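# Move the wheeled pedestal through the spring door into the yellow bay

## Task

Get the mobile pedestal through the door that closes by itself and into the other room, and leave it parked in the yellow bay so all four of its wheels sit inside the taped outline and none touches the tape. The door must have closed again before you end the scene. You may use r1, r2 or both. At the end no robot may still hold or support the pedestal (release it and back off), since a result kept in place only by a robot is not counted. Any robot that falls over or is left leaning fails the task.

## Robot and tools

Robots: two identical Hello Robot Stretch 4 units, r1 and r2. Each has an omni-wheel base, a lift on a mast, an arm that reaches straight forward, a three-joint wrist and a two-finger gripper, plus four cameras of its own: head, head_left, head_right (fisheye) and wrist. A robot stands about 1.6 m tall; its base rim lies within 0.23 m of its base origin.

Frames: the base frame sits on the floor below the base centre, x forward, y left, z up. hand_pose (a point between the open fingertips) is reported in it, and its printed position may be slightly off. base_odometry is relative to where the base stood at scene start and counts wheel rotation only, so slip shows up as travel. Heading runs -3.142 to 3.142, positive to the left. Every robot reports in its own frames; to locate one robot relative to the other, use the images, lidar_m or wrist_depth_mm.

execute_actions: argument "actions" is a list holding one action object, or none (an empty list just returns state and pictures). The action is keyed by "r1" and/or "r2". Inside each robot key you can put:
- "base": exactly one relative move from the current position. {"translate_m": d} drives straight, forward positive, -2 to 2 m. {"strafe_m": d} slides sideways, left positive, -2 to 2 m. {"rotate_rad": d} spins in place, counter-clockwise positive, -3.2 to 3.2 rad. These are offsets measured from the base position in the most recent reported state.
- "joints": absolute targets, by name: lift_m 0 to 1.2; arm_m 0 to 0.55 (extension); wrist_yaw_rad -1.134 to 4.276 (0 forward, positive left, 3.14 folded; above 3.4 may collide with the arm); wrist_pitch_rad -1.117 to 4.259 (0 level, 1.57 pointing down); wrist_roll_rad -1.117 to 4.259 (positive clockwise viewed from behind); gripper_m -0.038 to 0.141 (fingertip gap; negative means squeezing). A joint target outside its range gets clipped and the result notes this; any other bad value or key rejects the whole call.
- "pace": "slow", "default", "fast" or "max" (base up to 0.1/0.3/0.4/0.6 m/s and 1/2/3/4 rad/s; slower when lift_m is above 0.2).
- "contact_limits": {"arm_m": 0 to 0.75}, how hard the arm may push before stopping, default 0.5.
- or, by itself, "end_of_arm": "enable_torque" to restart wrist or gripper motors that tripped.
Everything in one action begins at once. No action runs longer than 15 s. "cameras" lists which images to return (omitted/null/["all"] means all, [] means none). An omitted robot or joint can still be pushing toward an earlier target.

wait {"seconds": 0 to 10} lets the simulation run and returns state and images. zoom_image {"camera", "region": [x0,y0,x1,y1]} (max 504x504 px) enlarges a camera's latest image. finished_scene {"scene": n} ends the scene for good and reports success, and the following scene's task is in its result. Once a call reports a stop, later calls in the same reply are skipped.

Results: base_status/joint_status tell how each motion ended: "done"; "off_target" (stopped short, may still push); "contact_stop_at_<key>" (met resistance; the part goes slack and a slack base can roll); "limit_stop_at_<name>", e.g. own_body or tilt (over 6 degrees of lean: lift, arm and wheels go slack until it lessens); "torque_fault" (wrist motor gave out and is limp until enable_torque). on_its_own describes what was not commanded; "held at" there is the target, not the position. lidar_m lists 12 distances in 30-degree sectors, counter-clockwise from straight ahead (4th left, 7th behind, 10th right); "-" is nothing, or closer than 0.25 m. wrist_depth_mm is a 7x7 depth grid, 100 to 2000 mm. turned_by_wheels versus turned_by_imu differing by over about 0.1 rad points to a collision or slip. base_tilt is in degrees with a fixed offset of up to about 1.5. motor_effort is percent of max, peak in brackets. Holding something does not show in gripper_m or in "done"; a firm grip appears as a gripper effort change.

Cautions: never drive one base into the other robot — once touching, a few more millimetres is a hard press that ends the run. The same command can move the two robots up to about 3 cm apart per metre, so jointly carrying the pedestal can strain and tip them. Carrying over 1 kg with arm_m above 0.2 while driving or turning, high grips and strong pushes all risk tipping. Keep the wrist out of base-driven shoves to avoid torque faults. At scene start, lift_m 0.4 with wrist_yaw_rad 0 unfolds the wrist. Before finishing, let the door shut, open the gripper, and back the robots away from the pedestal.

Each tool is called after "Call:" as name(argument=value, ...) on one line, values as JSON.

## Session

Call:
execute_actions(actions=[])

Scene clock: 0.00 s.
r1.base_odometry: x=+0.000 y=+0.000 heading=+0.000 (m, m, rad; r1's odometry frame)
r1.turned_by_wheels: +0.000 (rad since the last result)
r1.turned_by_imu: +0.000 (rad since the last result)
r1.base_tilt: forward=+0.0 right=+0.2 (deg)
r1.lidar_m: 0.72 0.68 0.70 0.98 1.64 1.69 2.26 4.01 1.83 1.19 1.12 1.05
r1.base_status: not commanded
r1.joint_positions: lift_m=+0.185 arm_m=+0.000 wrist_yaw_rad=+3.187 wrist_pitch_rad=+0.021 wrist_roll_rad=-0.008 gripper_m=+0.057
r1.joint_status: not commanded
r1.motor_effort: lift_m=+21 arm_m=+0 wrist_yaw_rad=+1 wrist_pitch_rad=-6 wrist_roll_rad=-1 gripper_m=-4 wheel_0=+0 wheel_1=+1 wheel_2=+1 (%)
r1.hand_pose: x=-0.1210 y=+0.0743 z=+0.3576 quat_wxyz=(-0.023, -0.010, -0.004, +1.000) (m; r1's base frame)
r1.wrist_depth_mm: - 141 244 - - 1921 1576 / - 109 140 - - 1863 1576 / - 112 138 - - 1863 1499 / - 124 154 - - 1863 1499 / 139 - - - - 1863 1537 / 798 1756 1397 1708 221 1756 1537 / 931 1098 946 1098 946 991 1060
r2.base_odometry: x=+0.000 y=+0.000 heading=+0.000 (m, m, rad; r2's odometry frame)
r2.turned_by_wheels: +0.000 (rad since the last result)
r2.turned_by_imu: +0.000 (rad since the last result)
r2.base_tilt: forward=-0.3 right=+0.2 (deg)
r2.lidar_m: 1.61 1.83 2.43 2.44 2.80 2.07 2.16 2.72 2.28 2.28 1.90 1.61
r2.base_status: not commanded
r2.joint_positions: lift_m=+0.227 arm_m=-0.002 wrist_yaw_rad=+3.134 wrist_pitch_rad=+0.021 wrist_roll_rad=+0.016 gripper_m=+0.057
r2.joint_status: not commanded
r2.motor_effort: lift_m=+21 arm_m=-2 wrist_yaw_rad=-1 wrist_pitch_rad=-7 wrist_roll_rad=-2 gripper_m=-1 wheel_0=+0 wheel_1=+0 wheel_2=+0 (%)
r2.hand_pose: x=-0.1191 y=+0.0896 z=+0.3992 quat_wxyz=(+0.004, -0.010, +0.008, +1.000) (m; r2's base frame)
r2.wrist_depth_mm: 143 144 - - - - - / - 142 - - - - - / - 123 189 - - - - / 103 138 204 - - - - / 136 154 - - - - - / - - 1808 - 1708 1808 1808 / 1205 1255 193 1118 1008 1160 1138
pictures: r1_head_camera, r1_head_left_camera, r1_head_right_camera, r1_wrist_camera, r2_head_camera, r2_head_left_camera, r2_head_right_camera, r2_wrist_camera
Images, in order (width x height): r1_head_camera 420x560, r1_head_left_camera 420x672, r1_head_right_camera 420x672, r1_wrist_camera 616x392, r2_head_camera 420x560, r2_head_left_camera 420x672, r2_head_right_camera 420x672, r2_wrist_camera 616x392.

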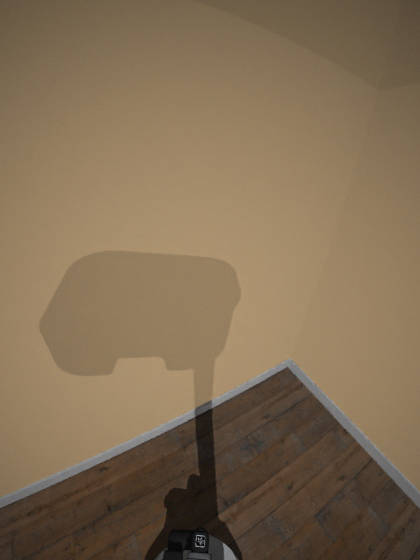

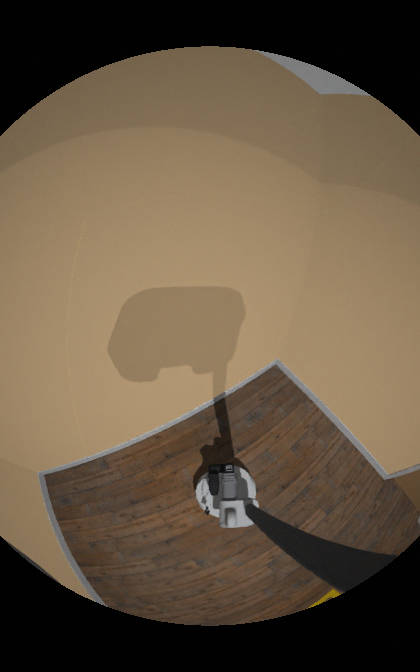

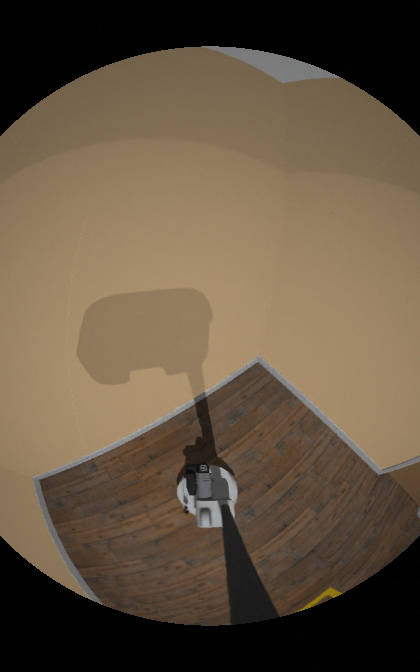

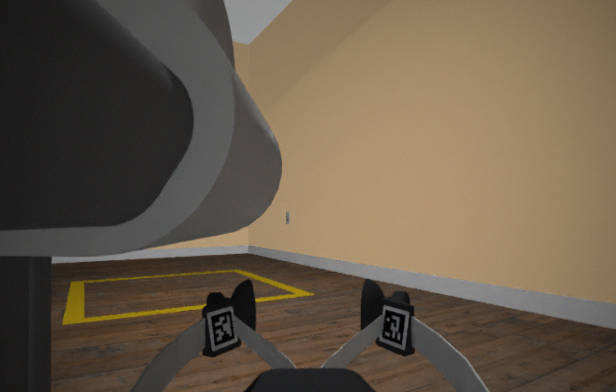

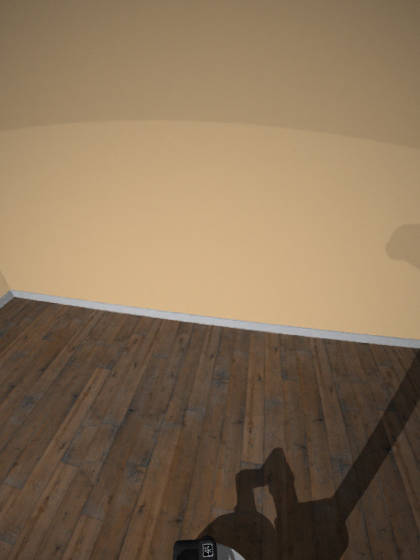

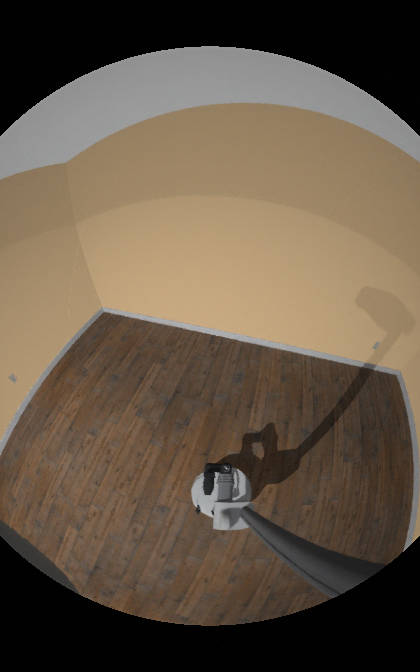

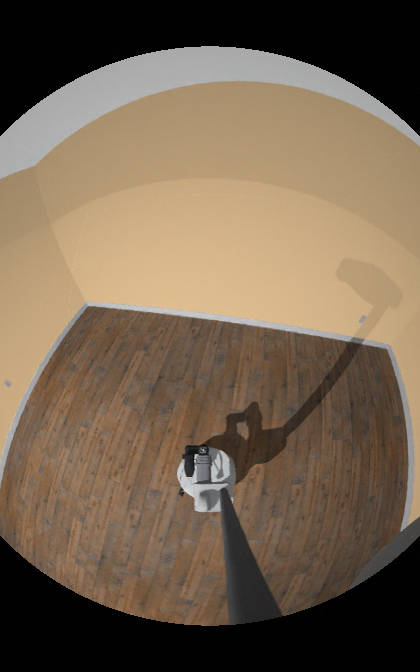

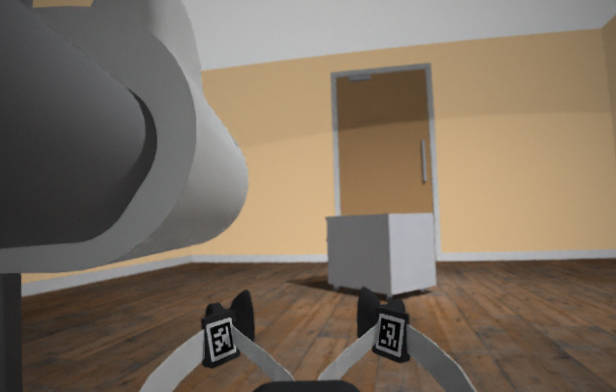

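Call:
execute_actions(actions=[{"r1":{"base":{"rotate_rad":0.56}},"r2":{"base":{"rotate_rad":1.36}}}], cameras=[])

Call:
execute_actions(actions=[{"r1":{"base":{"translate_m":-1.53},"pace":"fast"},"r2":{"base":{"strafe_m":1.5},"pace":"fast"}}], cameras=["r1_head_right_camera","r2_head_left_camera"])

Scene clock: 8.47 s.
r1.base_odometry: x=+0.000 y=+0.000 heading=+0.559 (m, m, rad; r1's odometry frame)
r1.turned_by_wheels: +0.559 (rad since the last result)
r1.turned_by_imu: +0.553 (rad since the last result)
r1.base_tilt: forward=+0.1 right=+0.2 (deg)
r1.lidar_m: 0.68 0.69 0.98 1.62 1.70 2.34 4.15 1.77 1.16 1.11 0.99 0.72
r1.base_status: done
r1.joint_positions: lift_m=+0.185 arm_m=+0.000 wrist_yaw_rad=+3.187 wrist_pitch_rad=+0.021 wrist_roll_rad=-0.008 gripper_m=+0.057
r1.joint_status: not commanded
r1.motor_effort: lift_m=+21(21) arm_m=+0(0) wrist_yaw_rad=+2(1) wrist_pitch_rad=-6(6) wrist_roll_rad=-1(0) gripper_m=-4(6) wheel_0=-4(8) wheel_1=-3(9) wheel_2=-5(14) (%)
r1.hand_pose: x=-0.1210 y=+0.0743 z=+0.3576 quat_wxyz=(-0.023, -0.010, -0.004, +1.000) (m; r1's base frame)
r1.wrist_depth_mm: - 142 243 - - - - / - 110 140 - - - - / - 112 139 - - - - / - 124 154 - - - - / 139 - - - - - - / 798 1756 1397 1756 221 1708 1708 / 931 1098 946 1098 931 1008 1060
r2.base_odometry: x=+0.000 y=+0.000 heading=+1.360 (m, m, rad; r2's odometry frame)
r2.turned_by_wheels: +1.360 (rad since the last result)
r2.turned_by_imu: +1.326 (rad since the last result)
r2.base_tilt: forward=-0.3 right=+0.2 (deg)
r2.lidar_m: 2.42 2.56 3.57 2.10 3.20 2.39 2.31 2.25 1.67 1.61 1.70 2.38
r2.base_status: done
r2.joint_positions: lift_m=+0.227 arm_m=-0.002 wrist_yaw_rad=+3.134 wrist_pitch_rad=+0.021 wrist_roll_rad=+0.016 gripper_m=+0.057
r2.joint_status: not commanded
r2.motor_effort: lift_m=+21(21) arm_m=-2(2) wrist_yaw_rad=+0(0) wrist_pitch_rad=-6(6) wrist_roll_rad=-2(2) gripper_m=-1(0) wheel_0=-2(6) wheel_1=-1(5) wheel_2=-1(4) (%)
r2.hand_pose: x=-0.1191 y=+0.0896 z=+0.3992 quat_wxyz=(+0.004, -0.010, +0.008, +1.000) (m; r2's base frame)
r2.wrist_depth_mm: 143 144 - - - - - / - 142 - - - - - / - 123 189 - - - - / 104 138 204 - - - - / 136 154 - - - - - / - - 1808 - 1661 1808 1708 / 1205 1255 193 1118 1008 1182 1160
pictures: none
No camera images: the call's "cameras" was empty. Leave "cameras" out to get every camera's image.

Scene clock: 13.57 s.
r1.base_odometry: x=-1.297 y=-0.811 heading=+0.559 (m, m, rad; r1's odometry frame)
r1.turned_by_wheels: +0.000 (rad since the last result)
r1.turned_by_imu: -0.005 (rad since the last result)
r1.base_tilt: forward=+0.2 right=+0.3 (deg)
r1.lidar_m: 2.21 2.29 1.69 1.60 1.66 2.31 2.48 1.68 1.27 1.22 1.19 1.63
r1.base_status: done
r1.joint_positions: lift_m=+0.185 arm_m=+0.000 wrist_yaw_rad=+3.187 wrist_pitch_rad=+0.021 wrist_roll_rad=-0.008 gripper_m=+0.057
r1.joint_status: not commanded
r1.motor_effort: lift_m=+21(21) arm_m=+0(0) wrist_yaw_rad=+0(2) wrist_pitch_rad=-6(6) wrist_roll_rad=-1(1) gripper_m=-1(4) wheel_0=-4(11) wheel_1=-3(9) wheel_2=+2(16) (%)
r1.hand_pose: x=-0.1210 y=+0.0743 z=+0.3576 quat_wxyz=(-0.023, -0.010, -0.004, +1.000) (m; r1's base frame)
r1.wrist_depth_mm: - 141 243 - - - - / - 109 140 - - - - / - 112 139 - - - - / - 124 154 - - - - / 140 - - - - - - / 820 1756 1430 1708 221 1708 1708 / 917 1078 960 1098 931 991 1060
r2.base_odometry: x=-1.467 y=+0.314 heading=+1.360 (m, m, rad; r2's odometry frame)
r2.turned_by_wheels: +0.000 (rad since the last result)
r2.turned_by_imu: +0.010 (rad since the last result)
r2.base_tilt: forward=-0.3 right=+0.2 (deg)
r2.lidar_m: 2.49 2.63 0.60 0.61 2.84 2.33 2.25 2.40 3.20 3.11 3.28 2.55
r2.base_status: done
r2.joint_positions: lift_m=+0.227 arm_m=-0.002 wrist_yaw_rad=+3.134 wrist_pitch_rad=+0.021 wrist_roll_rad=+0.016 gripper_m=+0.057
r2.joint_status: not commanded
r2.motor_effort: lift_m=+21(21) arm_m=-2(2) wrist_yaw_rad=+0(0) wrist_pitch_rad=-7(7) wrist_roll_rad=-2(2) gripper_m=-1(3) wheel_0=+1(11) wheel_1=-2(10) wheel_2=-1(2) (%)
r2.hand_pose: x=-0.1191 y=+0.0896 z=+0.3992 quat_wxyz=(+0.004, -0.010, +0.008, +1.000) (m; r2's base frame)
r2.wrist_depth_mm: 143 143 - - - - - / - 142 - - - - - / - 123 189 - - - - / 104 138 204 - - - - / 136 154 - - - - - / - - 1808 - 1708 1863 1808 / 1205 1255 192 1118 1008 1182 1160
pictures: r1_head_right_camera, r2_head_left_camera
Images, in order (width x height): r1_head_right_camera 420x672, r2_head_left_camera 420x672.

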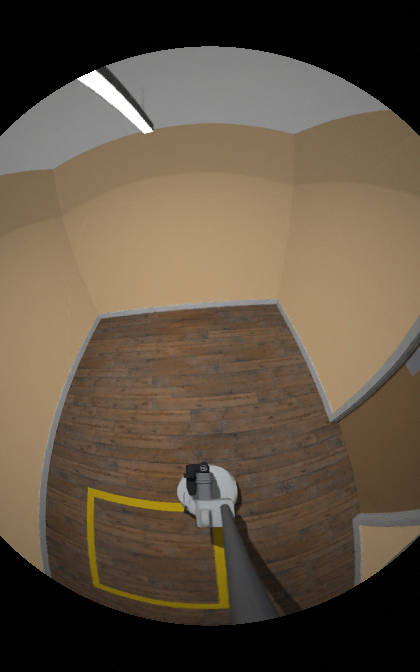

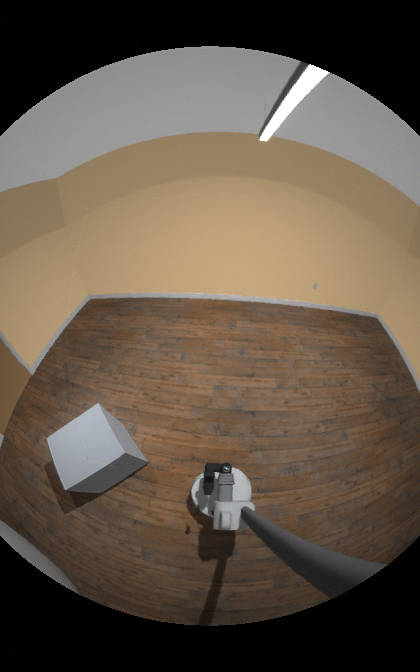

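Call:
execute_actions(actions=[{"r1":{"base":{"strafe_m":-0.95},"pace":"fast"},"r2":{"base":{"translate_m":-0.55}}}], cameras=["r1_head_right_camera"])

Call:
execute_actions(actions=[{"r1":{"base":{"strafe_m":-0.4},"pace":"slow"},"r2":{"base":{"strafe_m":1.05}}}], cameras=[])

Call:
execute_actions(actions=[{"r1":{"base":{"strafe_m":-0.45},"pace":"slow"},"r2":{"base":{"rotate_rad":1.57},"joints":{"lift_m":0.75,"gripper_m":0.09}}}], cameras=["r1_head_right_camera","r2_head_right_camera"])

Scene clock: 24.30 s.
r1.base_odometry: x=-0.794 y=-1.617 heading=+0.559 (m, m, rad; r1's odometry frame)
r1.turned_by_wheels: +0.000 (rad since the last result)
r1.turned_by_imu: +0.001 (rad since the last result)
r1.base_tilt: forward=+0.2 right=+0.2 (deg)
r1.lidar_m: 0.86 2.30 2.69 2.55 2.66 2.61 0.94 0.43 0.28 0.27 0.29 0.41
r1.base_status: done
r1.joint_positions: lift_m=+0.185 arm_m=+0.000 wrist_yaw_rad=+3.187 wrist_pitch_rad=+0.021 wrist_roll_rad=-0.008 gripper_m=+0.057
r1.joint_status: not commanded
r1.motor_effort: lift_m=+21(21) arm_m=+0(0) wrist_yaw_rad=+1(1) wrist_pitch_rad=-6(6) wrist_roll_rad=-2(2) gripper_m=-3(2) wheel_0=+2(14) wheel_1=+1(14) wheel_2=+0(0) (%)
r1.hand_pose: x=-0.1210 y=+0.0743 z=+0.3576 quat_wxyz=(-0.023, -0.010, -0.004, +1.000) (m; r1's base frame)
r1.wrist_depth_mm: - 142 243 - - - - / - 109 140 - - - - / - 112 139 - - - - / - 124 154 - - - - / 140 683 1229 - - - - / 397 750 878 1756 221 1756 1661 / 569 707 946 1098 931 991 1078
r2.base_odometry: x=-1.582 y=-0.223 heading=+1.360 (m, m, rad; r2's odometry frame)
r2.turned_by_wheels: +0.000 (rad since the last result)
r2.turned_by_imu: +0.000 (rad since the last result)
r2.base_tilt: forward=-0.3 right=+0.2 (deg)
r2.lidar_m: 3.03 0.90 0.91 2.72 2.37 1.76 1.71 1.82 2.56 3.09 3.24 3.13
r2.base_status: done
r2.joint_positions: lift_m=+0.227 arm_m=-0.002 wrist_yaw_rad=+3.134 wrist_pitch_rad=+0.021 wrist_roll_rad=+0.016 gripper_m=+0.057
r2.joint_status: not commanded
r2.motor_effort: lift_m=+21(21) arm_m=-2(1) wrist_yaw_rad=+0(1) wrist_pitch_rad=-7(7) wrist_roll_rad=-2(2) gripper_m=-3(1) wheel_0=+0(6) wheel_1=+0(4) wheel_2=-1(7) (%)
r2.hand_pose: x=-0.1191 y=+0.0896 z=+0.3992 quat_wxyz=(+0.004, -0.010, +0.008, +1.000) (m; r2's base frame)
r2.wrist_depth_mm: 143 144 1863 1808 1808 1863 1921 / - 142 1808 1808 1808 1808 1808 / - 123 189 1808 1863 1863 1756 / 104 138 205 1808 1708 1863 1808 / 136 154 1756 1808 1756 1756 1756 / 1756 1808 1708 1708 1708 1708 1756 / 1205 1281 193 1098 1025 1182 1160
pictures: r1_head_right_camera
Images, in order (width x height): r1_head_right_camera 420x672.

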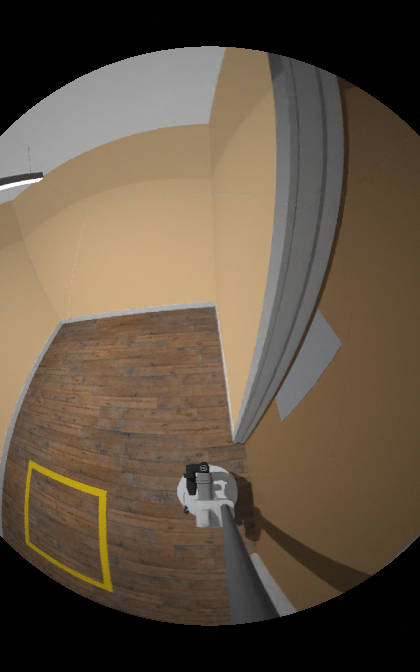

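Scene clock: 29.43 s.
r1.base_odometry: x=-0.582 y=-1.955 heading=+0.559 (m, m, rad; r1's odometry frame)
r1.turned_by_wheels: +0.000 (rad since the last result)
r1.turned_by_imu: +0.000 (rad since the last result)
r1.base_tilt: forward=+0.1 right=+0.2 (deg)
r1.lidar_m: 0.36 0.35 3.10 2.97 3.08 2.60 0.29 0.25 - 0.25 0.26 2.34
r1.base_status: done
r1.joint_positions: lift_m=+0.185 arm_m=+0.000 wrist_yaw_rad=+3.187 wrist_pitch_rad=+0.021 wrist_roll_rad=-0.008 gripper_m=+0.057
r1.joint_status: not commanded
r1.motor_effort: lift_m=+21(21) arm_m=+0(0) wrist_yaw_rad=+0(2) wrist_pitch_rad=-6(6) wrist_roll_rad=-2(2) gripper_m=-4(4) wheel_0=+13(27) wheel_1=-16(24) wheel_2=+2(5) (%)
r1.hand_pose: x=-0.1210 y=+0.0743 z=+0.3576 quat_wxyz=(-0.023, -0.010, -0.004, +1.000) (m; r1's base frame)
r1.wrist_depth_mm: - 141 242 707 - - - / - 109 140 715 - - - / - 112 139 707 - - - / - 124 154 691 - - - / 139 345 492 699 - - - / 267 377 433 683 221 1708 1708 / 312 353 445 591 931 976 1060
r2.base_odometry: x=-2.609 y=-0.003 heading=+1.360 (m, m, rad; r2's odometry frame)
r2.turned_by_wheels: +0.000 (rad since the last result)
r2.turned_by_imu: +0.007 (rad since the last result)
r2.base_tilt: forward=-0.4 right=+0.1 (deg)
r2.lidar_m: 0.32 0.53 1.55 1.63 1.79 1.70 1.66 1.77 2.51 4.13 4.20 0.35
r2.base_status: done
r2.joint_positions: lift_m=+0.227 arm_m=-0.002 wrist_yaw_rad=+3.134 wrist_pitch_rad=+0.021 wrist_roll_rad=+0.016 gripper_m=+0.057
r2.joint_status: not commanded
r2.motor_effort: lift_m=+21(21) arm_m=-2(1) wrist_yaw_rad=+0(0) wrist_pitch_rad=-7(7) wrist_roll_rad=-1(2) gripper_m=-1(0) wheel_0=+3(8) wheel_1=+0(10) wheel_2=+1(0) (%)
r2.hand_pose: x=-0.1191 y=+0.0896 z=+0.3992 quat_wxyz=(+0.004, -0.010, +0.008, +1.000) (m; r2's base frame)
r2.wrist_depth_mm: 143 144 1808 1756 1808 1863 1808 / - 142 1808 1756 1756 1808 1756 / - 123 189 1756 1808 1708 1708 / 104 138 204 1756 1708 1756 1808 / 136 154 1756 1756 1756 1708 1708 / 1708 1808 1708 1756 1708 1708 1708 / 1205 1255 193 1118 1008 1160 1160
pictures: none
No camera images: the call's "cameras" was empty. Leave "cameras" out to get every camera's image.

Scene clock: 35.07 s.
r1.base_odometry: x=-0.344 y=-2.336 heading=+0.558 (m, m, rad; r1's odometry frame)
r1.turned_by_wheels: +0.000 (rad since the last result)
r1.turned_by_imu: -0.003 (rad since the last result)
r1.base_tilt: forward=+0.1 right=+0.2 (deg)
r1.lidar_m: 1.96 0.68 0.60 3.42 3.55 0.32 0.25 - 0.25 0.25 3.23 2.34
r1.base_status: done
r1.joint_positions: lift_m=+0.185 arm_m=+0.000 wrist_yaw_rad=+3.187 wrist_pitch_rad=+0.021 wrist_roll_rad=-0.008 gripper_m=+0.057
r1.joint_status: not commanded
r1.motor_effort: lift_m=+21(21) arm_m=+0(0) wrist_yaw_rad=-1(1) wrist_pitch_rad=-6(6) wrist_roll_rad=-1(1) gripper_m=-1(3) wheel_0=+7(17) wheel_1=-12(22) wheel_2=+0(4) (%)
r1.hand_pose: x=-0.1210 y=+0.0743 z=+0.3576 quat_wxyz=(-0.023, -0.010, -0.004, +1.000) (m; r1's base frame)
r1.wrist_depth_mm: - 142 243 424 496 603 732 / - 109 140 418 488 597 732 / - 113 138 415 484 580 715 / - 124 154 413 480 580 715 / 139 304 357 407 477 569 707 / 255 317 336 407 221 559 699 / 286 304 342 379 442 559 691
r2.base_odometry: x=-2.609 y=-0.003 heading=+2.930 (m, m, rad; r2's odometry frame)
r2.turned_by_wheels: +1.570 (rad since the last result)
r2.turned_by_imu: +1.531 (rad since the last result)
r2.base_tilt: forward=-0.4 right=+0.2 (deg)
r2.lidar_m: 1.52 1.78 1.72 1.66 1.75 2.46 - 4.23 0.34 0.33 0.56 1.07
r2.base_status: done
r2.joint_positions: lift_m=+0.750 arm_m=-0.002 wrist_yaw_rad=+3.134 wrist_pitch_rad=+0.021 wrist_roll_rad=+0.016 gripper_m=+0.090
r2.joint_status: all done
r2.motor_effort: lift_m=+26(27) arm_m=-2(1) wrist_yaw_rad=+0(0) wrist_pitch_rad=-6(7) wrist_roll_rad=-2(2) gripper_m=-1(2) wheel_0=+1(5) wheel_1=+1(7) wheel_2=+1(5) (%)
r2.hand_pose: x=-0.1191 y=+0.0896 z=+0.9219 quat_wxyz=(+0.004, -0.010, +0.008, +1.000) (m; r2's base frame)
r2.wrist_depth_mm: 143 143 - - - - - / - 141 - - - - - / - 123 189 - - - - / 104 138 204 - - - - / 136 154 - - - - - / - - - - - - - / - - - - - - -
pictures: r1_head_right_camera, r2_head_right_camera
Images, in order (width x height): r1_head_right_camera 420x672, r2_head_right_camera 420x672.

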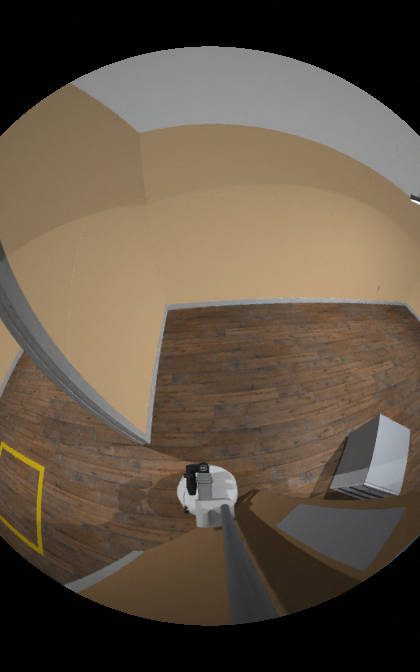

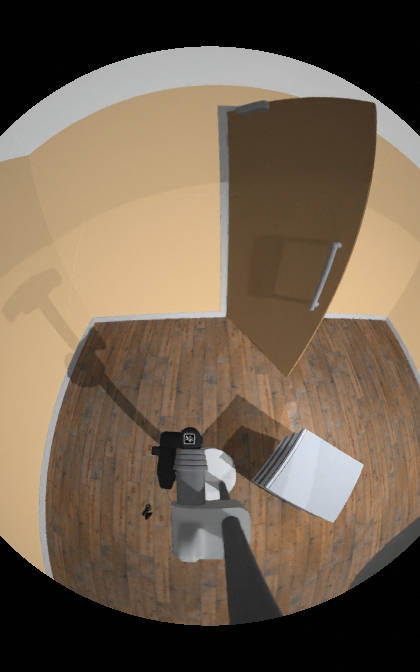

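Call:
execute_actions(actions=[{"r1":{"base":{"translate_m":-0.2},"pace":"slow"},"r2":{"base":{"strafe_m":0.5},"joints":{"wrist_yaw_rad":0}}}], cameras=[])

Call:
execute_actions(actions=[{"r1":{"base":{"translate_m":-0.22},"pace":"slow"},"r2":{"base":{"translate_m":0.9},"pace":"fast"}}], cameras=[])

Call:
execute_actions(actions=[{"r2":{"base":{"rotate_rad":-1.62}}}], cameras=["r2_head_camera","r2_wrist_camera"])

Scene clock: 44.43 s.
r1.base_odometry: x=-0.513 y=-2.442 heading=+0.558 (m, m, rad; r1's odometry frame)
r1.turned_by_wheels: +0.000 (rad since the last result)
r1.turned_by_imu: -0.001 (rad since the last result)
r1.base_tilt: forward=+0.2 right=+0.2 (deg)
r1.lidar_m: 1.96 0.73 0.82 3.37 0.48 0.25 - - 0.25 0.35 1.28 2.55
r1.base_status: done
r1.joint_positions: lift_m=+0.185 arm_m=+0.000 wrist_yaw_rad=+3.187 wrist_pitch_rad=+0.021 wrist_roll_rad=-0.008 gripper_m=+0.057
r1.joint_status: not commanded
r1.motor_effort: lift_m=+21(21) arm_m=+0(0) wrist_yaw_rad=+0(1) wrist_pitch_rad=-7(6) wrist_roll_rad=-1(1) gripper_m=-3(4) wheel_0=-8(11) wheel_1=-8(13) wheel_2=+18(26) (%)
r1.hand_pose: x=-0.1210 y=+0.0743 z=+0.3576 quat_wxyz=(-0.023, -0.010, -0.004, +1.000) (m; r1's base frame)
r1.wrist_depth_mm: - 142 243 364 389 424 459 / - 109 140 359 389 418 452 / - 112 139 357 382 418 445 / - 124 154 355 382 413 445 / 139 300 329 353 379 410 439 / 256 306 315 349 221 404 433 / 287 298 319 338 364 402 430
r2.base_odometry: x=-2.714 y=-0.492 heading=+2.930 (m, m, rad; r2's odometry frame)
r2.turned_by_wheels: +0.000 (rad since the last result)
r2.turned_by_imu: +0.004 (rad since the last result)
r2.base_tilt: forward=-0.3 right=+0.2 (deg)
r2.lidar_m: 1.69 1.60 1.21 1.17 1.23 1.74 - 4.34 1.04 0.82 1.21 1.37
r2.base_status: done
r2.joint_positions: lift_m=+0.750 arm_m=-0.002 wrist_yaw_rad=+0.000 wrist_pitch_rad=+0.021 wrist_roll_rad=+0.016 gripper_m=+0.090
r2.joint_status: all done
r2.motor_effort: lift_m=+25(26) arm_m=-1(2) wrist_yaw_rad=-2(10) wrist_pitch_rad=-7(7) wrist_roll_rad=-2(2) gripper_m=+0(0) wheel_0=+1(9) wheel_1=-1(10) wheel_2=+0(1) (%)
r2.hand_pose: x=+0.4572 y=-0.0873 z=+0.9220 quat_wxyz=(+1.000, +0.008, +0.010, +0.000) (m; r2's base frame)
r2.wrist_depth_mm: 1499 1499 1499 1499 1464 1336 1078 / 1499 1499 1537 1464 1499 1366 1078 / 1537 1537 1464 1464 1430 1397 1078 / 1499 1464 1464 1464 1430 1397 1078 / 1464 1499 1464 1430 1464 1397 1078 / 1366 1464 1430 1430 1397 1397 1078 / 1430 1430 1430 1397 1397 1255 1078
pictures: none
No camera images: the call's "cameras" was empty. Leave "cameras" out to get every camera's image.

Scene clock: 48.07 s.
r1.base_odometry: x=-0.699 y=-2.558 heading=+0.558 (m, m, rad; r1's odometry frame)
r1.turned_by_wheels: +0.000 (rad since the last result)
r1.turned_by_imu: -0.001 (rad since the last result)
r1.base_tilt: forward=+0.1 right=+0.2 (deg)
r1.lidar_m: 1.95 0.92 3.55 3.38 0.25 0.25 - 0.25 0.31 0.96 1.04 2.78
r1.base_status: done
r1.joint_positions: lift_m=+0.185 arm_m=+0.000 wrist_yaw_rad=+3.187 wrist_pitch_rad=+0.021 wrist_roll_rad=-0.008 gripper_m=+0.057
r1.joint_status: not commanded
r1.motor_effort: lift_m=+21(21) arm_m=+0(0) wrist_yaw_rad=+0(1) wrist_pitch_rad=-6(6) wrist_roll_rad=-1(0) gripper_m=-2(2) wheel_0=-8(14) wheel_1=-9(19) wheel_2=+12(25) (%)
r1.hand_pose: x=-0.1210 y=+0.0743 z=+0.3576 quat_wxyz=(-0.023, -0.010, -0.004, +1.000) (m; r1's base frame)
r1.wrist_depth_mm: - 141 243 327 315 306 298 / - 109 140 324 314 304 298 / - 112 139 320 310 301 296 / - 124 154 319 307 300 294 / 140 330 324 315 306 298 293 / 281 332 317 314 220 296 289 / 334 329 317 310 298 291 287
r2.base_odometry: x=-3.594 y=-0.303 heading=+2.930 (m, m, rad; r2's odometry frame)
r2.turned_by_wheels: +0.000 (rad since the last result)
r2.turned_by_imu: +0.002 (rad since the last result)
r2.base_tilt: forward=-0.3 right=+0.2 (deg)
r2.lidar_m: 0.79 0.85 1.18 1.14 1.21 1.70 - 1.28 0.56 0.58 0.70 0.82
r2.base_status: done
r2.joint_positions: lift_m=+0.750 arm_m=-0.002 wrist_yaw_rad=+0.000 wrist_pitch_rad=+0.021 wrist_roll_rad=+0.016 gripper_m=+0.090
r2.joint_status: not commanded
r2.motor_effort: lift_m=+25(25) arm_m=-1(2) wrist_yaw_rad=+0(1) wrist_pitch_rad=-7(6) wrist_roll_rad=-2(2) gripper_m=+2(0) wheel_0=+0(6) wheel_1=+0(6) wheel_2=+1(9) (%)
r2.hand_pose: x=+0.4571 y=-0.0874 z=+0.9220 quat_wxyz=(+1.000, +0.008, +0.010, +0.000) (m; r2's base frame)
r2.wrist_depth_mm: 603 597 597 591 591 591 585 / 591 591 591 591 580 580 580 / 580 591 585 580 580 574 574 / 585 574 580 574 574 574 569 / 580 574 574 574 564 564 569 / 564 564 559 564 564 559 559 / 569 564 564 559 554 554 549
pictures: none
No camera images: the call's "cameras" was empty. Leave "cameras" out to get every camera's image.

Scene clock: 50.13 s.
r1.base_odometry: x=-0.699 y=-2.558 heading=+0.558 (m, m, rad; r1's odometry frame)
r1.turned_by_wheels: +0.000 (rad since the last result)
r1.turned_by_imu: -0.001 (rad since the last result)
r1.base_tilt: forward=+0.2 right=+0.3 (deg)
r1.lidar_m: 1.94 0.91 3.52 3.39 0.26 0.25 - 0.25 0.29 0.99 1.03 2.75
r1.base_status: not commanded
r1.joint_positions: lift_m=+0.185 arm_m=+0.000 wrist_yaw_rad=+3.187 wrist_pitch_rad=+0.021 wrist_roll_rad=-0.008 gripper_m=+0.057
r1.joint_status: not commanded
r1.motor_effort: lift_m=+21(21) arm_m=+0(0) wrist_yaw_rad=+2(1) wrist_pitch_rad=-6(6) wrist_roll_rad=-1(1) gripper_m=-3(2) wheel_0=-8(8) wheel_1=-10(9) wheel_2=+13(13) (%)
r1.hand_pose: x=-0.1210 y=+0.0743 z=+0.3576 quat_wxyz=(-0.023, -0.010, -0.004, +1.000) (m; r1's base frame)
r1.wrist_depth_mm: - 142 243 324 315 306 298 / - 109 140 322 312 304 298 / - 112 139 320 312 300 296 / - 124 154 319 309 300 294 / 139 330 324 315 306 298 291 / 281 332 319 314 220 296 290 / 338 330 317 309 300 290 287
r2.base_odometry: x=-3.594 y=-0.303 heading=+1.310 (m, m, rad; r2's odometry frame)
r2.turned_by_wheels: -1.620 (rad since the last result)
r2.turned_by_imu: -1.580 (rad since the last result)
r2.base_tilt: forward=-0.3 right=+0.2 (deg)
r2.lidar_m: 0.56 0.69 0.82 0.78 0.83 1.13 1.13 1.18 1.65 4.44 1.27 0.65
r2.base_status: done
r2.joint_positions: lift_m=+0.750 arm_m=-0.002 wrist_yaw_rad=+0.000 wrist_pitch_rad=+0.021 wrist_roll_rad=+0.016 gripper_m=+0.090
r2.joint_status: not commanded
r2.motor_effort: lift_m=+24(25) arm_m=-2(2) wrist_yaw_rad=+0(1) wrist_pitch_rad=-6(7) wrist_roll_rad=-1(2) gripper_m=+0(1) wheel_0=+1(6) wheel_1=-2(6) wheel_2=-2(7) (%)
r2.hand_pose: x=+0.4571 y=-0.0874 z=+0.9220 quat_wxyz=(+1.000, +0.008, +0.010, +0.000) (m; r2's base frame)
r2.wrist_depth_mm: 445 439 427 421 421 - - / 442 433 424 418 415 - - / 436 424 421 415 413 - - / 433 424 418 407 407 - - / 427 418 415 407 402 - - / 424 418 407 402 329 - - / 421 413 399 397 392 - -
pictures: r2_head_camera, r2_wrist_camera
Images, in order (width x height): r2_head_camera 420x560, r2_wrist_camera 616x392.

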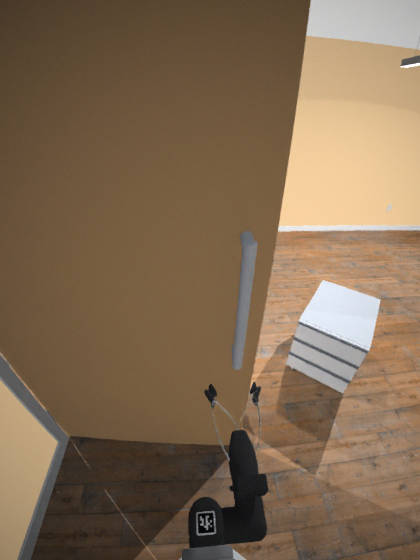

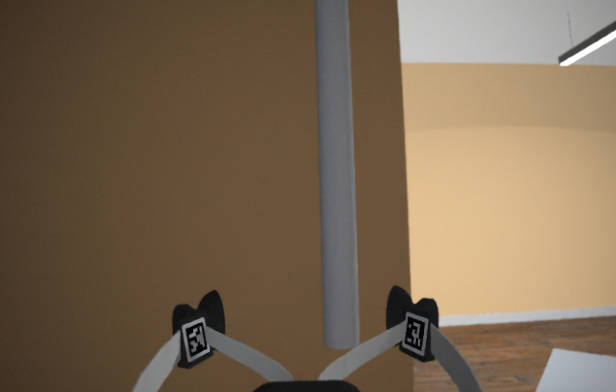

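Call:
execute_actions(actions=[{"r2":{"base":{"strafe_m":-0.03},"joints":{"lift_m":0.85,"arm_m":0.125}}}], cameras=[])

Call:
execute_actions(actions=[{"r2":{"joints":{"gripper_m":-0.03}}}], cameras=["r2_wrist_camera"])

Call:
execute_actions(actions=[{"r1":{"base":{"translate_m":0.95},"pace":"fast"}}], cameras=[])

Call:
execute_actions(actions=[{"r1":{"base":{"strafe_m":-1.9},"pace":"max"}}], cameras=[])

Call:
execute_actions(actions=[{"r1":{"base":{"translate_m":-0.68},"pace":"fast"}}], cameras=["r1_head_left_camera","r2_head_right_camera"])

Scene clock: 59.70 s.
r1.base_odometry: x=-0.699 y=-2.558 heading=+0.558 (m, m, rad; r1's odometry frame)
r1.turned_by_wheels: +0.000 (rad since the last result)
r1.turned_by_imu: -0.001 (rad since the last result)
r1.base_tilt: forward=+0.2 right=+0.3 (deg)
r1.lidar_m: 1.95 0.91 3.55 3.41 0.26 0.25 - 0.25 0.31 0.96 1.02 2.77
r1.base_status: not commanded
r1.joint_positions: lift_m=+0.185 arm_m=+0.000 wrist_yaw_rad=+3.187 wrist_pitch_rad=+0.021 wrist_roll_rad=-0.008 gripper_m=+0.057
r1.joint_status: not commanded
r1.motor_effort: lift_m=+21(21) arm_m=+0(0) wrist_yaw_rad=-1(2) wrist_pitch_rad=-6(6) wrist_roll_rad=-2(1) gripper_m=-4(6) wheel_0=-8(8) wheel_1=-9(9) wheel_2=+13(13) (%)
r1.hand_pose: x=-0.1210 y=+0.0743 z=+0.3576 quat_wxyz=(-0.023, -0.010, -0.004, +1.000) (m; r1's base frame)
r1.wrist_depth_mm: - 142 243 325 315 307 300 / - 110 140 322 315 306 297 / - 112 139 320 312 301 296 / - 124 154 317 310 300 293 / 139 330 324 314 307 297 291 / 279 332 319 314 220 296 287 / 338 332 315 310 298 290 287
r2.base_odometry: x=-3.565 y=-0.311 heading=+1.310 (m, m, rad; r2's odometry frame)
r2.turned_by_wheels: +0.000 (rad since the last result)
r2.turned_by_imu: +0.000 (rad since the last result)
r2.base_tilt: forward=-0.3 right=+0.1 (deg)
r2.lidar_m: 0.56 0.67 0.87 0.83 0.85 1.18 1.13 1.18 1.63 4.44 1.26 0.66
r2.base_status: done
r2.joint_positions: lift_m=+0.850 arm_m=+0.124 wrist_yaw_rad=+0.000 wrist_pitch_rad=+0.020 wrist_roll_rad=+0.016 gripper_m=+0.090
r2.joint_status: all done
r2.motor_effort: lift_m=+26(28) arm_m=+4(7) wrist_yaw_rad=+0(1) wrist_pitch_rad=-6(7) wrist_roll_rad=-2(2) gripper_m=+0(0) wheel_0=+0(7) wheel_1=+0(7) wheel_2=-1(3) (%)
r2.hand_pose: x=+0.5836 y=-0.0874 z=+1.0219 quat_wxyz=(+1.000, +0.008, +0.010, +0.000) (m; r2's base frame)
r2.wrist_depth_mm: 307 301 294 210 286 - - / 304 297 290 208 283 - - / 298 296 289 208 278 - - / 298 293 286 207 278 - - / 294 289 285 203 273 - - / 293 287 279 200 272 - - / 290 285 274 195 266 - -
pictures: none
No camera images: the call's "cameras" was empty. Leave "cameras" out to get every camera's image.

Scene clock: 61.60 s.
r1.base_odometry: x=-0.699 y=-2.558 heading=+0.558 (m, m, rad; r1's odometry frame)
r1.turned_by_wheels: +0.000 (rad since the last result)
r1.turned_by_imu: +0.000 (rad since the last result)
r1.base_tilt: forward=+0.2 right=+0.3 (deg)
r1.lidar_m: 1.93 0.89 3.57 3.41 0.26 0.25 - 0.25 0.32 0.97 1.03 2.75
r1.base_status: not commanded
r1.joint_positions: lift_m=+0.185 arm_m=+0.000 wrist_yaw_rad=+3.187 wrist_pitch_rad=+0.021 wrist_roll_rad=-0.008 gripper_m=+0.057
r1.joint_status: not commanded
r1.motor_effort: lift_m=+21(21) arm_m=+0(0) wrist_yaw_rad=+3(0) wrist_pitch_rad=-6(6) wrist_roll_rad=-1(1) gripper_m=-3(6) wheel_0=-5(8) wheel_1=-4(9) wheel_2=+7(12) (%)
r1.hand_pose: x=-0.1210 y=+0.0743 z=+0.3576 quat_wxyz=(-0.023, -0.010, -0.004, +1.000) (m; r1's base frame)
r1.wrist_depth_mm: - 142 243 330 319 309 300 / - 109 140 330 317 307 298 / - 112 139 324 317 306 298 / - 124 154 324 315 303 296 / 140 340 330 322 312 303 293 / 285 340 325 319 221 300 291 / 345 342 325 314 304 294 289
r2.base_odometry: x=-3.565 y=-0.311 heading=+1.310 (m, m, rad; r2's odometry frame)
r2.turned_by_wheels: +0.000 (rad since the last result)
r2.turned_by_imu: +0.000 (rad since the last result)
r2.base_tilt: forward=-0.2 right=+0.2 (deg)
r2.lidar_m: 0.55 0.67 0.87 0.84 0.86 1.17 1.13 1.15 1.63 4.41 1.26 0.64
r2.base_status: not commanded
r2.joint_positions: lift_m=+0.850 arm_m=+0.125 wrist_yaw_rad=+0.002 wrist_pitch_rad=+0.021 wrist_roll_rad=+0.016 gripper_m=-0.029
r2.joint_status: all done
r2.motor_effort: lift_m=+26(26) arm_m=+0(4) wrist_yaw_rad=-5(6) wrist_pitch_rad=-7(7) wrist_roll_rad=-2(2) gripper_m=-28(28) wheel_0=-2(2) wheel_1=-1(1) wheel_2=+2(2) (%)
r2.hand_pose: x=+0.5845 y=-0.0869 z=+1.0218 quat_wxyz=(+1.000, +0.008, +0.010, +0.001) (m; r2's base frame)
r2.wrist_depth_mm: 294 286 279 193 268 - - / 290 283 277 191 265 - - / 286 282 274 189 263 - - / 285 278 271 189 262 - - / 281 276 270 187 259 - - / 279 274 266 185 254 - - / 277 271 175 180 176 - -
pictures: r2_wrist_camera
Images, in order (width x height): r2_wrist_camera 616x392.

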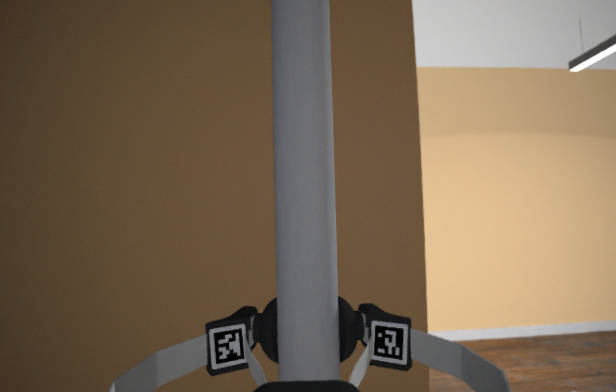

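Scene clock: 65.27 s.
r1.base_odometry: x=+0.106 y=-2.055 heading=+0.559 (m, m, rad; r1's odometry frame)
r1.turned_by_wheels: +0.000 (rad since the last result)
r1.turned_by_imu: +0.001 (rad since the last result)
r1.base_tilt: forward=+0.2 right=+0.3 (deg)
r1.lidar_m: 1.67 0.67 0.49 0.46 0.50 1.17 1.14 1.23 1.17 1.33 2.45 1.79
r1.base_status: done
r1.joint_positions: lift_m=+0.185 arm_m=+0.000 wrist_yaw_rad=+3.187 wrist_pitch_rad=+0.021 wrist_roll_rad=-0.008 gripper_m=+0.057
r1.joint_status: not commanded
r1.motor_effort: lift_m=+21(21) arm_m=+0(0) wrist_yaw_rad=-1(1) wrist_pitch_rad=-7(6) wrist_roll_rad=-1(1) gripper_m=-4(5) wheel_0=+2(9) wheel_1=+2(9) wheel_2=-1(21) (%)
r1.hand_pose: x=-0.1210 y=+0.0743 z=+0.3576 quat_wxyz=(-0.023, -0.010, -0.004, +1.000) (m; r1's base frame)
r1.wrist_depth_mm: - 142 243 1308 1255 - - / - 109 140 1336 1255 - - / - 113 139 1308 1255 1281 - / - 124 153 1281 1255 1255 - / 140 1336 1281 1308 1255 1255 - / 809 1576 1308 1255 220 1255 1661 / 931 1078 946 1078 931 976 1078
r2.base_odometry: x=-3.565 y=-0.311 heading=+1.310 (m, m, rad; r2's odometry frame)
r2.turned_by_wheels: +0.000 (rad since the last result)
r2.turned_by_imu: +0.000 (rad since the last result)
r2.base_tilt: forward=-0.2 right=+0.1 (deg)
r2.lidar_m: 0.54 0.69 0.86 0.82 0.88 1.19 1.14 1.18 1.64 4.43 1.23 0.64
r2.base_status: not commanded
r2.joint_positions: lift_m=+0.850 arm_m=+0.125 wrist_yaw_rad=+0.002 wrist_pitch_rad=+0.021 wrist_roll_rad=+0.016 gripper_m=-0.029
r2.joint_status: not commanded
r2.motor_effort: lift_m=+26(26) arm_m=+0(1) wrist_yaw_rad=-5(6) wrist_pitch_rad=-8(7) wrist_roll_rad=-2(2) gripper_m=-26(26) wheel_0=-2(2) wheel_1=-1(1) wheel_2=+2(2) (%)
r2.hand_pose: x=+0.5845 y=-0.0869 z=+1.0218 quat_wxyz=(+1.000, +0.008, +0.010, +0.001) (m; r2's base frame)
r2.wrist_depth_mm: 294 286 278 193 267 - - / 290 285 277 191 267 - - / 286 281 274 190 264 - - / 282 277 271 187 262 - - / 282 276 268 187 258 - - / 279 272 266 186 254 - - / 278 270 176 180 175 - -
pictures: none
No camera images: the call's "cameras" was empty. Leave "cameras" out to get every camera's image.

Scene clock: 69.77 s.
r1.base_odometry: x=+1.113 y=-3.666 heading=+0.559 (m, m, rad; r1's odometry frame)
r1.turned_by_wheels: +0.000 (rad since the last result)
r1.turned_by_imu: +0.001 (rad since the last result)
r1.base_tilt: forward=+0.1 right=+0.2 (deg)
r1.lidar_m: 1.71 1.78 2.46 2.34 0.59 0.58 3.01 3.09 3.54 3.40 2.46 1.81
r1.base_status: done
r1.joint_positions: lift_m=+0.185 arm_m=+0.000 wrist_yaw_rad=+3.187 wrist_pitch_rad=+0.021 wrist_roll_rad=-0.008 gripper_m=+0.057
r1.joint_status: not commanded
r1.motor_effort: lift_m=+21(21) arm_m=+0(0) wrist_yaw_rad=+2(1) wrist_pitch_rad=-6(6) wrist_roll_rad=-2(1) gripper_m=-4(1) wheel_0=+1(14) wheel_1=+3(14) wheel_2=+0(0) (%)
r1.hand_pose: x=-0.1210 y=+0.0743 z=+0.3576 quat_wxyz=(-0.023, -0.010, -0.004, +1.000) (m; r1's base frame)
r1.wrist_depth_mm: - 142 242 - - - - / - 109 140 - - - - / - 113 139 - - - - / - 124 154 - - 621 549 / 139 - - - - 615 544 / 809 1756 1430 1756 221 615 539 / 946 1078 917 1098 946 580 539
r2.base_odometry: x=-3.565 y=-0.311 heading=+1.310 (m, m, rad; r2's odometry frame)
r2.turned_by_wheels: +0.000 (rad since the last result)
r2.turned_by_imu: +0.000 (rad since the last result)
r2.base_tilt: forward=-0.3 right=+0.2 (deg)
r2.lidar_m: 0.53 0.68 0.86 0.83 0.87 1.18 1.13 1.17 1.64 4.44 1.26 0.64
r2.base_status: not commanded
r2.joint_positions: lift_m=+0.850 arm_m=+0.125 wrist_yaw_rad=+0.002 wrist_pitch_rad=+0.021 wrist_roll_rad=+0.016 gripper_m=-0.029
r2.joint_status: not commanded
r2.motor_effort: lift_m=+26(26) arm_m=+0(0) wrist_yaw_rad=-5(6) wrist_pitch_rad=-7(7) wrist_roll_rad=-2(2) gripper_m=-27(26) wheel_0=-2(2) wheel_1=-1(1) wheel_2=+2(2) (%)
r2.hand_pose: x=+0.5845 y=-0.0869 z=+1.0218 quat_wxyz=(+1.000, +0.008, +0.010, +0.001) (m; r2's base frame)
r2.wrist_depth_mm: 293 287 279 193 268 - - / 290 285 276 191 266 - - / 287 279 273 189 264 - - / 285 277 272 187 262 - - / 282 274 270 186 258 - - / 279 272 267 186 255 - - / 277 270 176 180 176 - -
pictures: none
No camera images: the call's "cameras" was empty. Leave "cameras" out to get every camera's image.

Scene clock: 72.77 s.
r1.base_odometry: x=+0.537 y=-4.027 heading=+0.559 (m, m, rad; r1's odometry frame)
r1.turned_by_wheels: +0.000 (rad since the last result)
r1.turned_by_imu: -0.002 (rad since the last result)
r1.base_tilt: forward=+0.1 right=+0.3 (deg)
r1.lidar_m: 2.39 2.50 0.25 0.26 0.43 2.40 2.30 2.40 3.24 3.40 3.46 2.50
r1.base_status: done
r1.joint_positions: lift_m=+0.185 arm_m=+0.000 wrist_yaw_rad=+3.187 wrist_pitch_rad=+0.021 wrist_roll_rad=-0.008 gripper_m=+0.057
r1.joint_status: not commanded
r1.motor_effort: lift_m=+21(21) arm_m=+0(0) wrist_yaw_rad=-1(0) wrist_pitch_rad=-6(6) wrist_roll_rad=-2(2) gripper_m=-6(5) wheel_0=-3(11) wheel_1=-1(8) wheel_2=+2(15) (%)
r1.hand_pose: x=-0.1210 y=+0.0743 z=+0.3576 quat_wxyz=(-0.023, -0.010, -0.004, +1.000) (m; r1's base frame)
r1.wrist_depth_mm: - 142 244 - - - - / - 109 140 - - - - / - 112 139 - - - - / - 124 154 - - - - / 139 - - - - - - / 809 1808 1430 1756 221 1756 1661 / 931 1078 946 1098 946 991 1060
r2.base_odometry: x=-3.565 y=-0.311 heading=+1.310 (m, m, rad; r2's odometry frame)
r2.turned_by_wheels: +0.000 (rad since the last result)
r2.turned_by_imu: +0.000 (rad since the last result)
r2.base_tilt: forward=-0.3 right=+0.2 (deg)
r2.lidar_m: 0.55 0.68 0.87 0.82 0.86 1.19 1.14 1.19 1.65 4.44 1.26 0.65
r2.base_status: not commanded
r2.joint_positions: lift_m=+0.850 arm_m=+0.125 wrist_yaw_rad=+0.002 wrist_pitch_rad=+0.021 wrist_roll_rad=+0.016 gripper_m=-0.029
r2.joint_status: not commanded
r2.motor_effort: lift_m=+26(26) arm_m=+0(0) wrist_yaw_rad=-5(6) wrist_pitch_rad=-8(8) wrist_roll_rad=-2(2) gripper_m=-27(26) wheel_0=-1(2) wheel_1=-1(1) wheel_2=+2(2) (%)
r2.hand_pose: x=+0.5845 y=-0.0869 z=+1.0218 quat_wxyz=(+1.000, +0.008, +0.010, +0.001) (m; r2's base frame)
r2.wrist_depth_mm: 294 287 279 193 268 - - / 290 282 276 191 266 - - / 287 281 274 190 264 - - / 283 278 271 187 260 - - / 281 274 268 187 258 - - / 278 273 267 186 254 - - / 277 270 176 180 176 - -
pictures: r1_head_left_camera, r2_head_right_camera
Images, in order (width x height): r1_head_left_camera 420x672, r2_head_right_camera 420x672.

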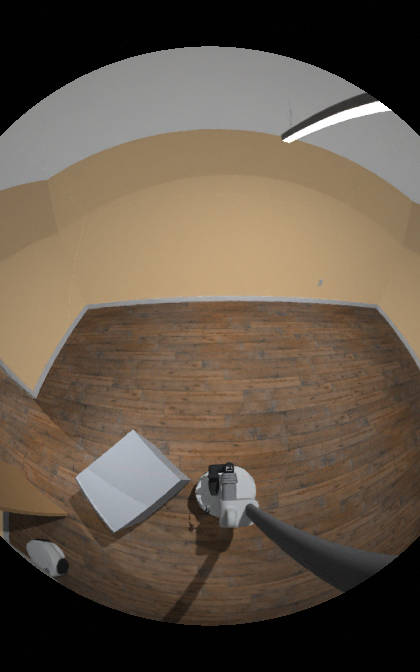

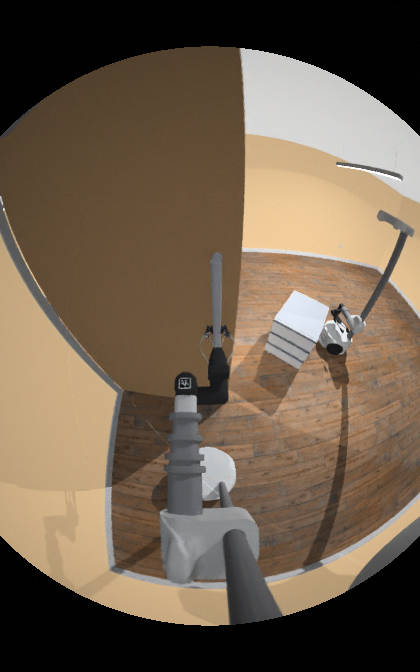

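Call:
execute_actions(actions=[{"r1":{"base":{"strafe_m":0.35},"pace":"slow"}}], cameras=["r1_head_left_camera"])

Scene clock: 80.17 s.
r1.base_odometry: x=+0.352 y=-3.730 heading=+0.558 (m, m, rad; r1's odometry frame)
r1.turned_by_wheels: -0.001 (rad since the last result)
r1.turned_by_imu: -0.004 (rad since the last result)
r1.base_tilt: forward=+0.1 right=+0.2 (deg)
r1.lidar_m: 2.39 0.25 0.25 0.25 0.25 1.46 2.30 2.39 3.25 3.74 3.46 2.51
r1.base_status: done
r1.joint_positions: lift_m=+0.185 arm_m=+0.000 wrist_yaw_rad=+3.187 wrist_pitch_rad=+0.021 wrist_roll_rad=-0.008 gripper_m=+0.057
r1.joint_status: not commanded
r1.motor_effort: lift_m=+21(21) arm_m=+0(0) wrist_yaw_rad=+1(0) wrist_pitch_rad=-6(6) wrist_roll_rad=-1(2) gripper_m=-2(4) wheel_0=-13(18) wheel_1=+7(13) wheel_2=-3(4) (%)
r1.hand_pose: x=-0.1210 y=+0.0743 z=+0.3576 quat_wxyz=(-0.023, -0.010, -0.004, +1.000) (m; r1's base frame)
r1.wrist_depth_mm: - 142 244 - - - - / - 109 140 - - - - / - 112 139 - - - 282 / - 124 154 - - - 285 / 140 - - - - - 286 / 809 1808 1430 1756 221 1708 286 / 946 1098 931 1098 946 991 300
r2.base_odometry: x=-3.565 y=-0.311 heading=+1.310 (m, m, rad; r2's odometry frame)
r2.turned_by_wheels: +0.000 (rad since the last result)
r2.turned_by_imu: +0.001 (rad since the last result)
r2.base_tilt: forward=-0.2 right=+0.2 (deg)
r2.lidar_m: 0.53 0.68 0.86 0.83 0.86 1.16 1.13 1.18 1.62 4.43 1.48 0.65
r2.base_status: not commanded
r2.joint_positions: lift_m=+0.850 arm_m=+0.125 wrist_yaw_rad=+0.002 wrist_pitch_rad=+0.021 wrist_roll_rad=+0.016 gripper_m=-0.029
r2.joint_status: not commanded
r2.motor_effort: lift_m=+26(26) arm_m=+0(0) wrist_yaw_rad=-5(6) wrist_pitch_rad=-7(7) wrist_roll_rad=-2(2) gripper_m=-27(28) wheel_0=-2(2) wheel_1=-1(1) wheel_2=+2(2) (%)
r2.hand_pose: x=+0.5845 y=-0.0869 z=+1.0218 quat_wxyz=(+1.000, +0.008, +0.010, +0.001) (m; r2's base frame)
r2.wrist_depth_mm: 293 287 279 193 268 - - / 293 283 277 191 266 - - / 287 282 274 190 265 - - / 285 278 272 189 260 - - / 282 276 270 186 258 - - / 279 273 266 185 255 - - / 277 270 176 180 176 - -
pictures: r1_head_left_camera
Images, in order (width x height): r1_head_left_camera 420x672.

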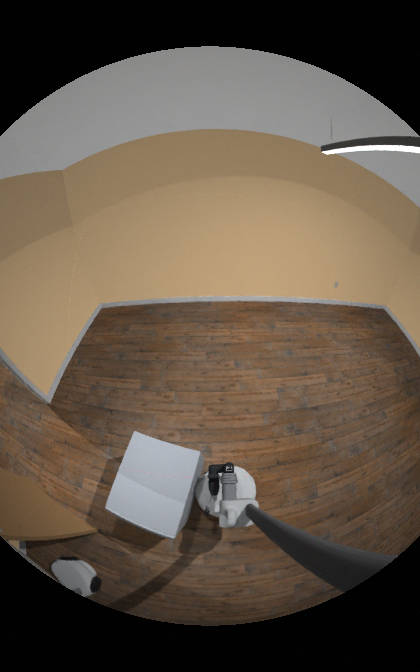

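Call:
execute_actions(actions=[{"r1":{"base":{"strafe_m":0.35},"pace":"slow"}}], cameras=["r1_head_left_camera"])

Scene clock: 91.90 s.
r1.base_odometry: x=+0.167 y=-3.434 heading=+0.558 (m, m, rad; r1's odometry frame)
r1.turned_by_wheels: +0.000 (rad since the last result)
r1.turned_by_imu: -0.003 (rad since the last result)
r1.base_tilt: forward=+0.1 right=+0.3 (deg)
r1.lidar_m: 2.38 0.31 0.25 0.25 0.25 0.27 2.32 2.38 3.24 4.10 3.46 2.49
r1.base_status: done
r1.joint_positions: lift_m=+0.185 arm_m=+0.000 wrist_yaw_rad=+3.187 wrist_pitch_rad=+0.021 wrist_roll_rad=-0.008 gripper_m=+0.057
r1.joint_status: not commanded
r1.motor_effort: lift_m=+21(21) arm_m=+0(0) wrist_yaw_rad=+3(2) wrist_pitch_rad=-6(6) wrist_roll_rad=-1(1) gripper_m=-4(5) wheel_0=-9(19) wheel_1=+9(13) wheel_2=+0(5) (%)
r1.hand_pose: x=-0.1210 y=+0.0743 z=+0.3576 quat_wxyz=(-0.023, -0.010, -0.004, +1.000) (m; r1's base frame)
r1.wrist_depth_mm: - 141 242 - - - - / - 109 140 - - - 196 / - 112 139 - - 264 197 / - 124 154 - - 265 197 / 139 - - - - 265 197 / 820 1808 1397 1808 221 264 196 / 946 1078 946 1098 931 232 196
r2.base_odometry: x=-3.565 y=-0.311 heading=+1.310 (m, m, rad; r2's odometry frame)
r2.turned_by_wheels: +0.000 (rad since the last result)
r2.turned_by_imu: +0.001 (rad since the last result)
r2.base_tilt: forward=-0.3 right=+0.2 (deg)
r2.lidar_m: 0.55 0.68 0.87 0.82 0.86 1.20 1.14 1.17 1.63 4.43 5.14 0.63
r2.base_status: not commanded
r2.joint_positions: lift_m=+0.850 arm_m=+0.125 wrist_yaw_rad=+0.002 wrist_pitch_rad=+0.021 wrist_roll_rad=+0.016 gripper_m=-0.029
r2.joint_status: not commanded
r2.motor_effort: lift_m=+26(26) arm_m=+0(0) wrist_yaw_rad=-5(5) wrist_pitch_rad=-7(7) wrist_roll_rad=-2(1) gripper_m=-27(27) wheel_0=-2(2) wheel_1=-1(1) wheel_2=+2(2) (%)
r2.hand_pose: x=+0.5845 y=-0.0869 z=+1.0218 quat_wxyz=(+1.000, +0.008, +0.010, +0.001) (m; r2's base frame)
r2.wrist_depth_mm: 294 287 281 193 270 - 904 / 291 285 277 191 266 - - / 287 281 273 189 265 - - / 283 278 272 188 260 - - / 282 276 271 187 258 - - / 278 273 266 186 255 - - / 277 270 175 180 176 - -
pictures: r1_head_left_camera
Images, in order (width x height): r1_head_left_camera 420x672.

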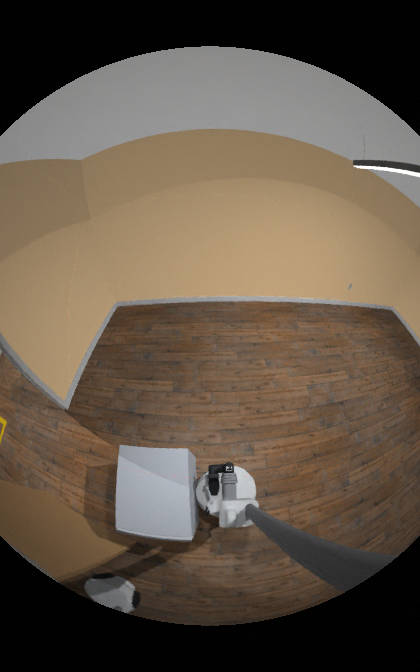

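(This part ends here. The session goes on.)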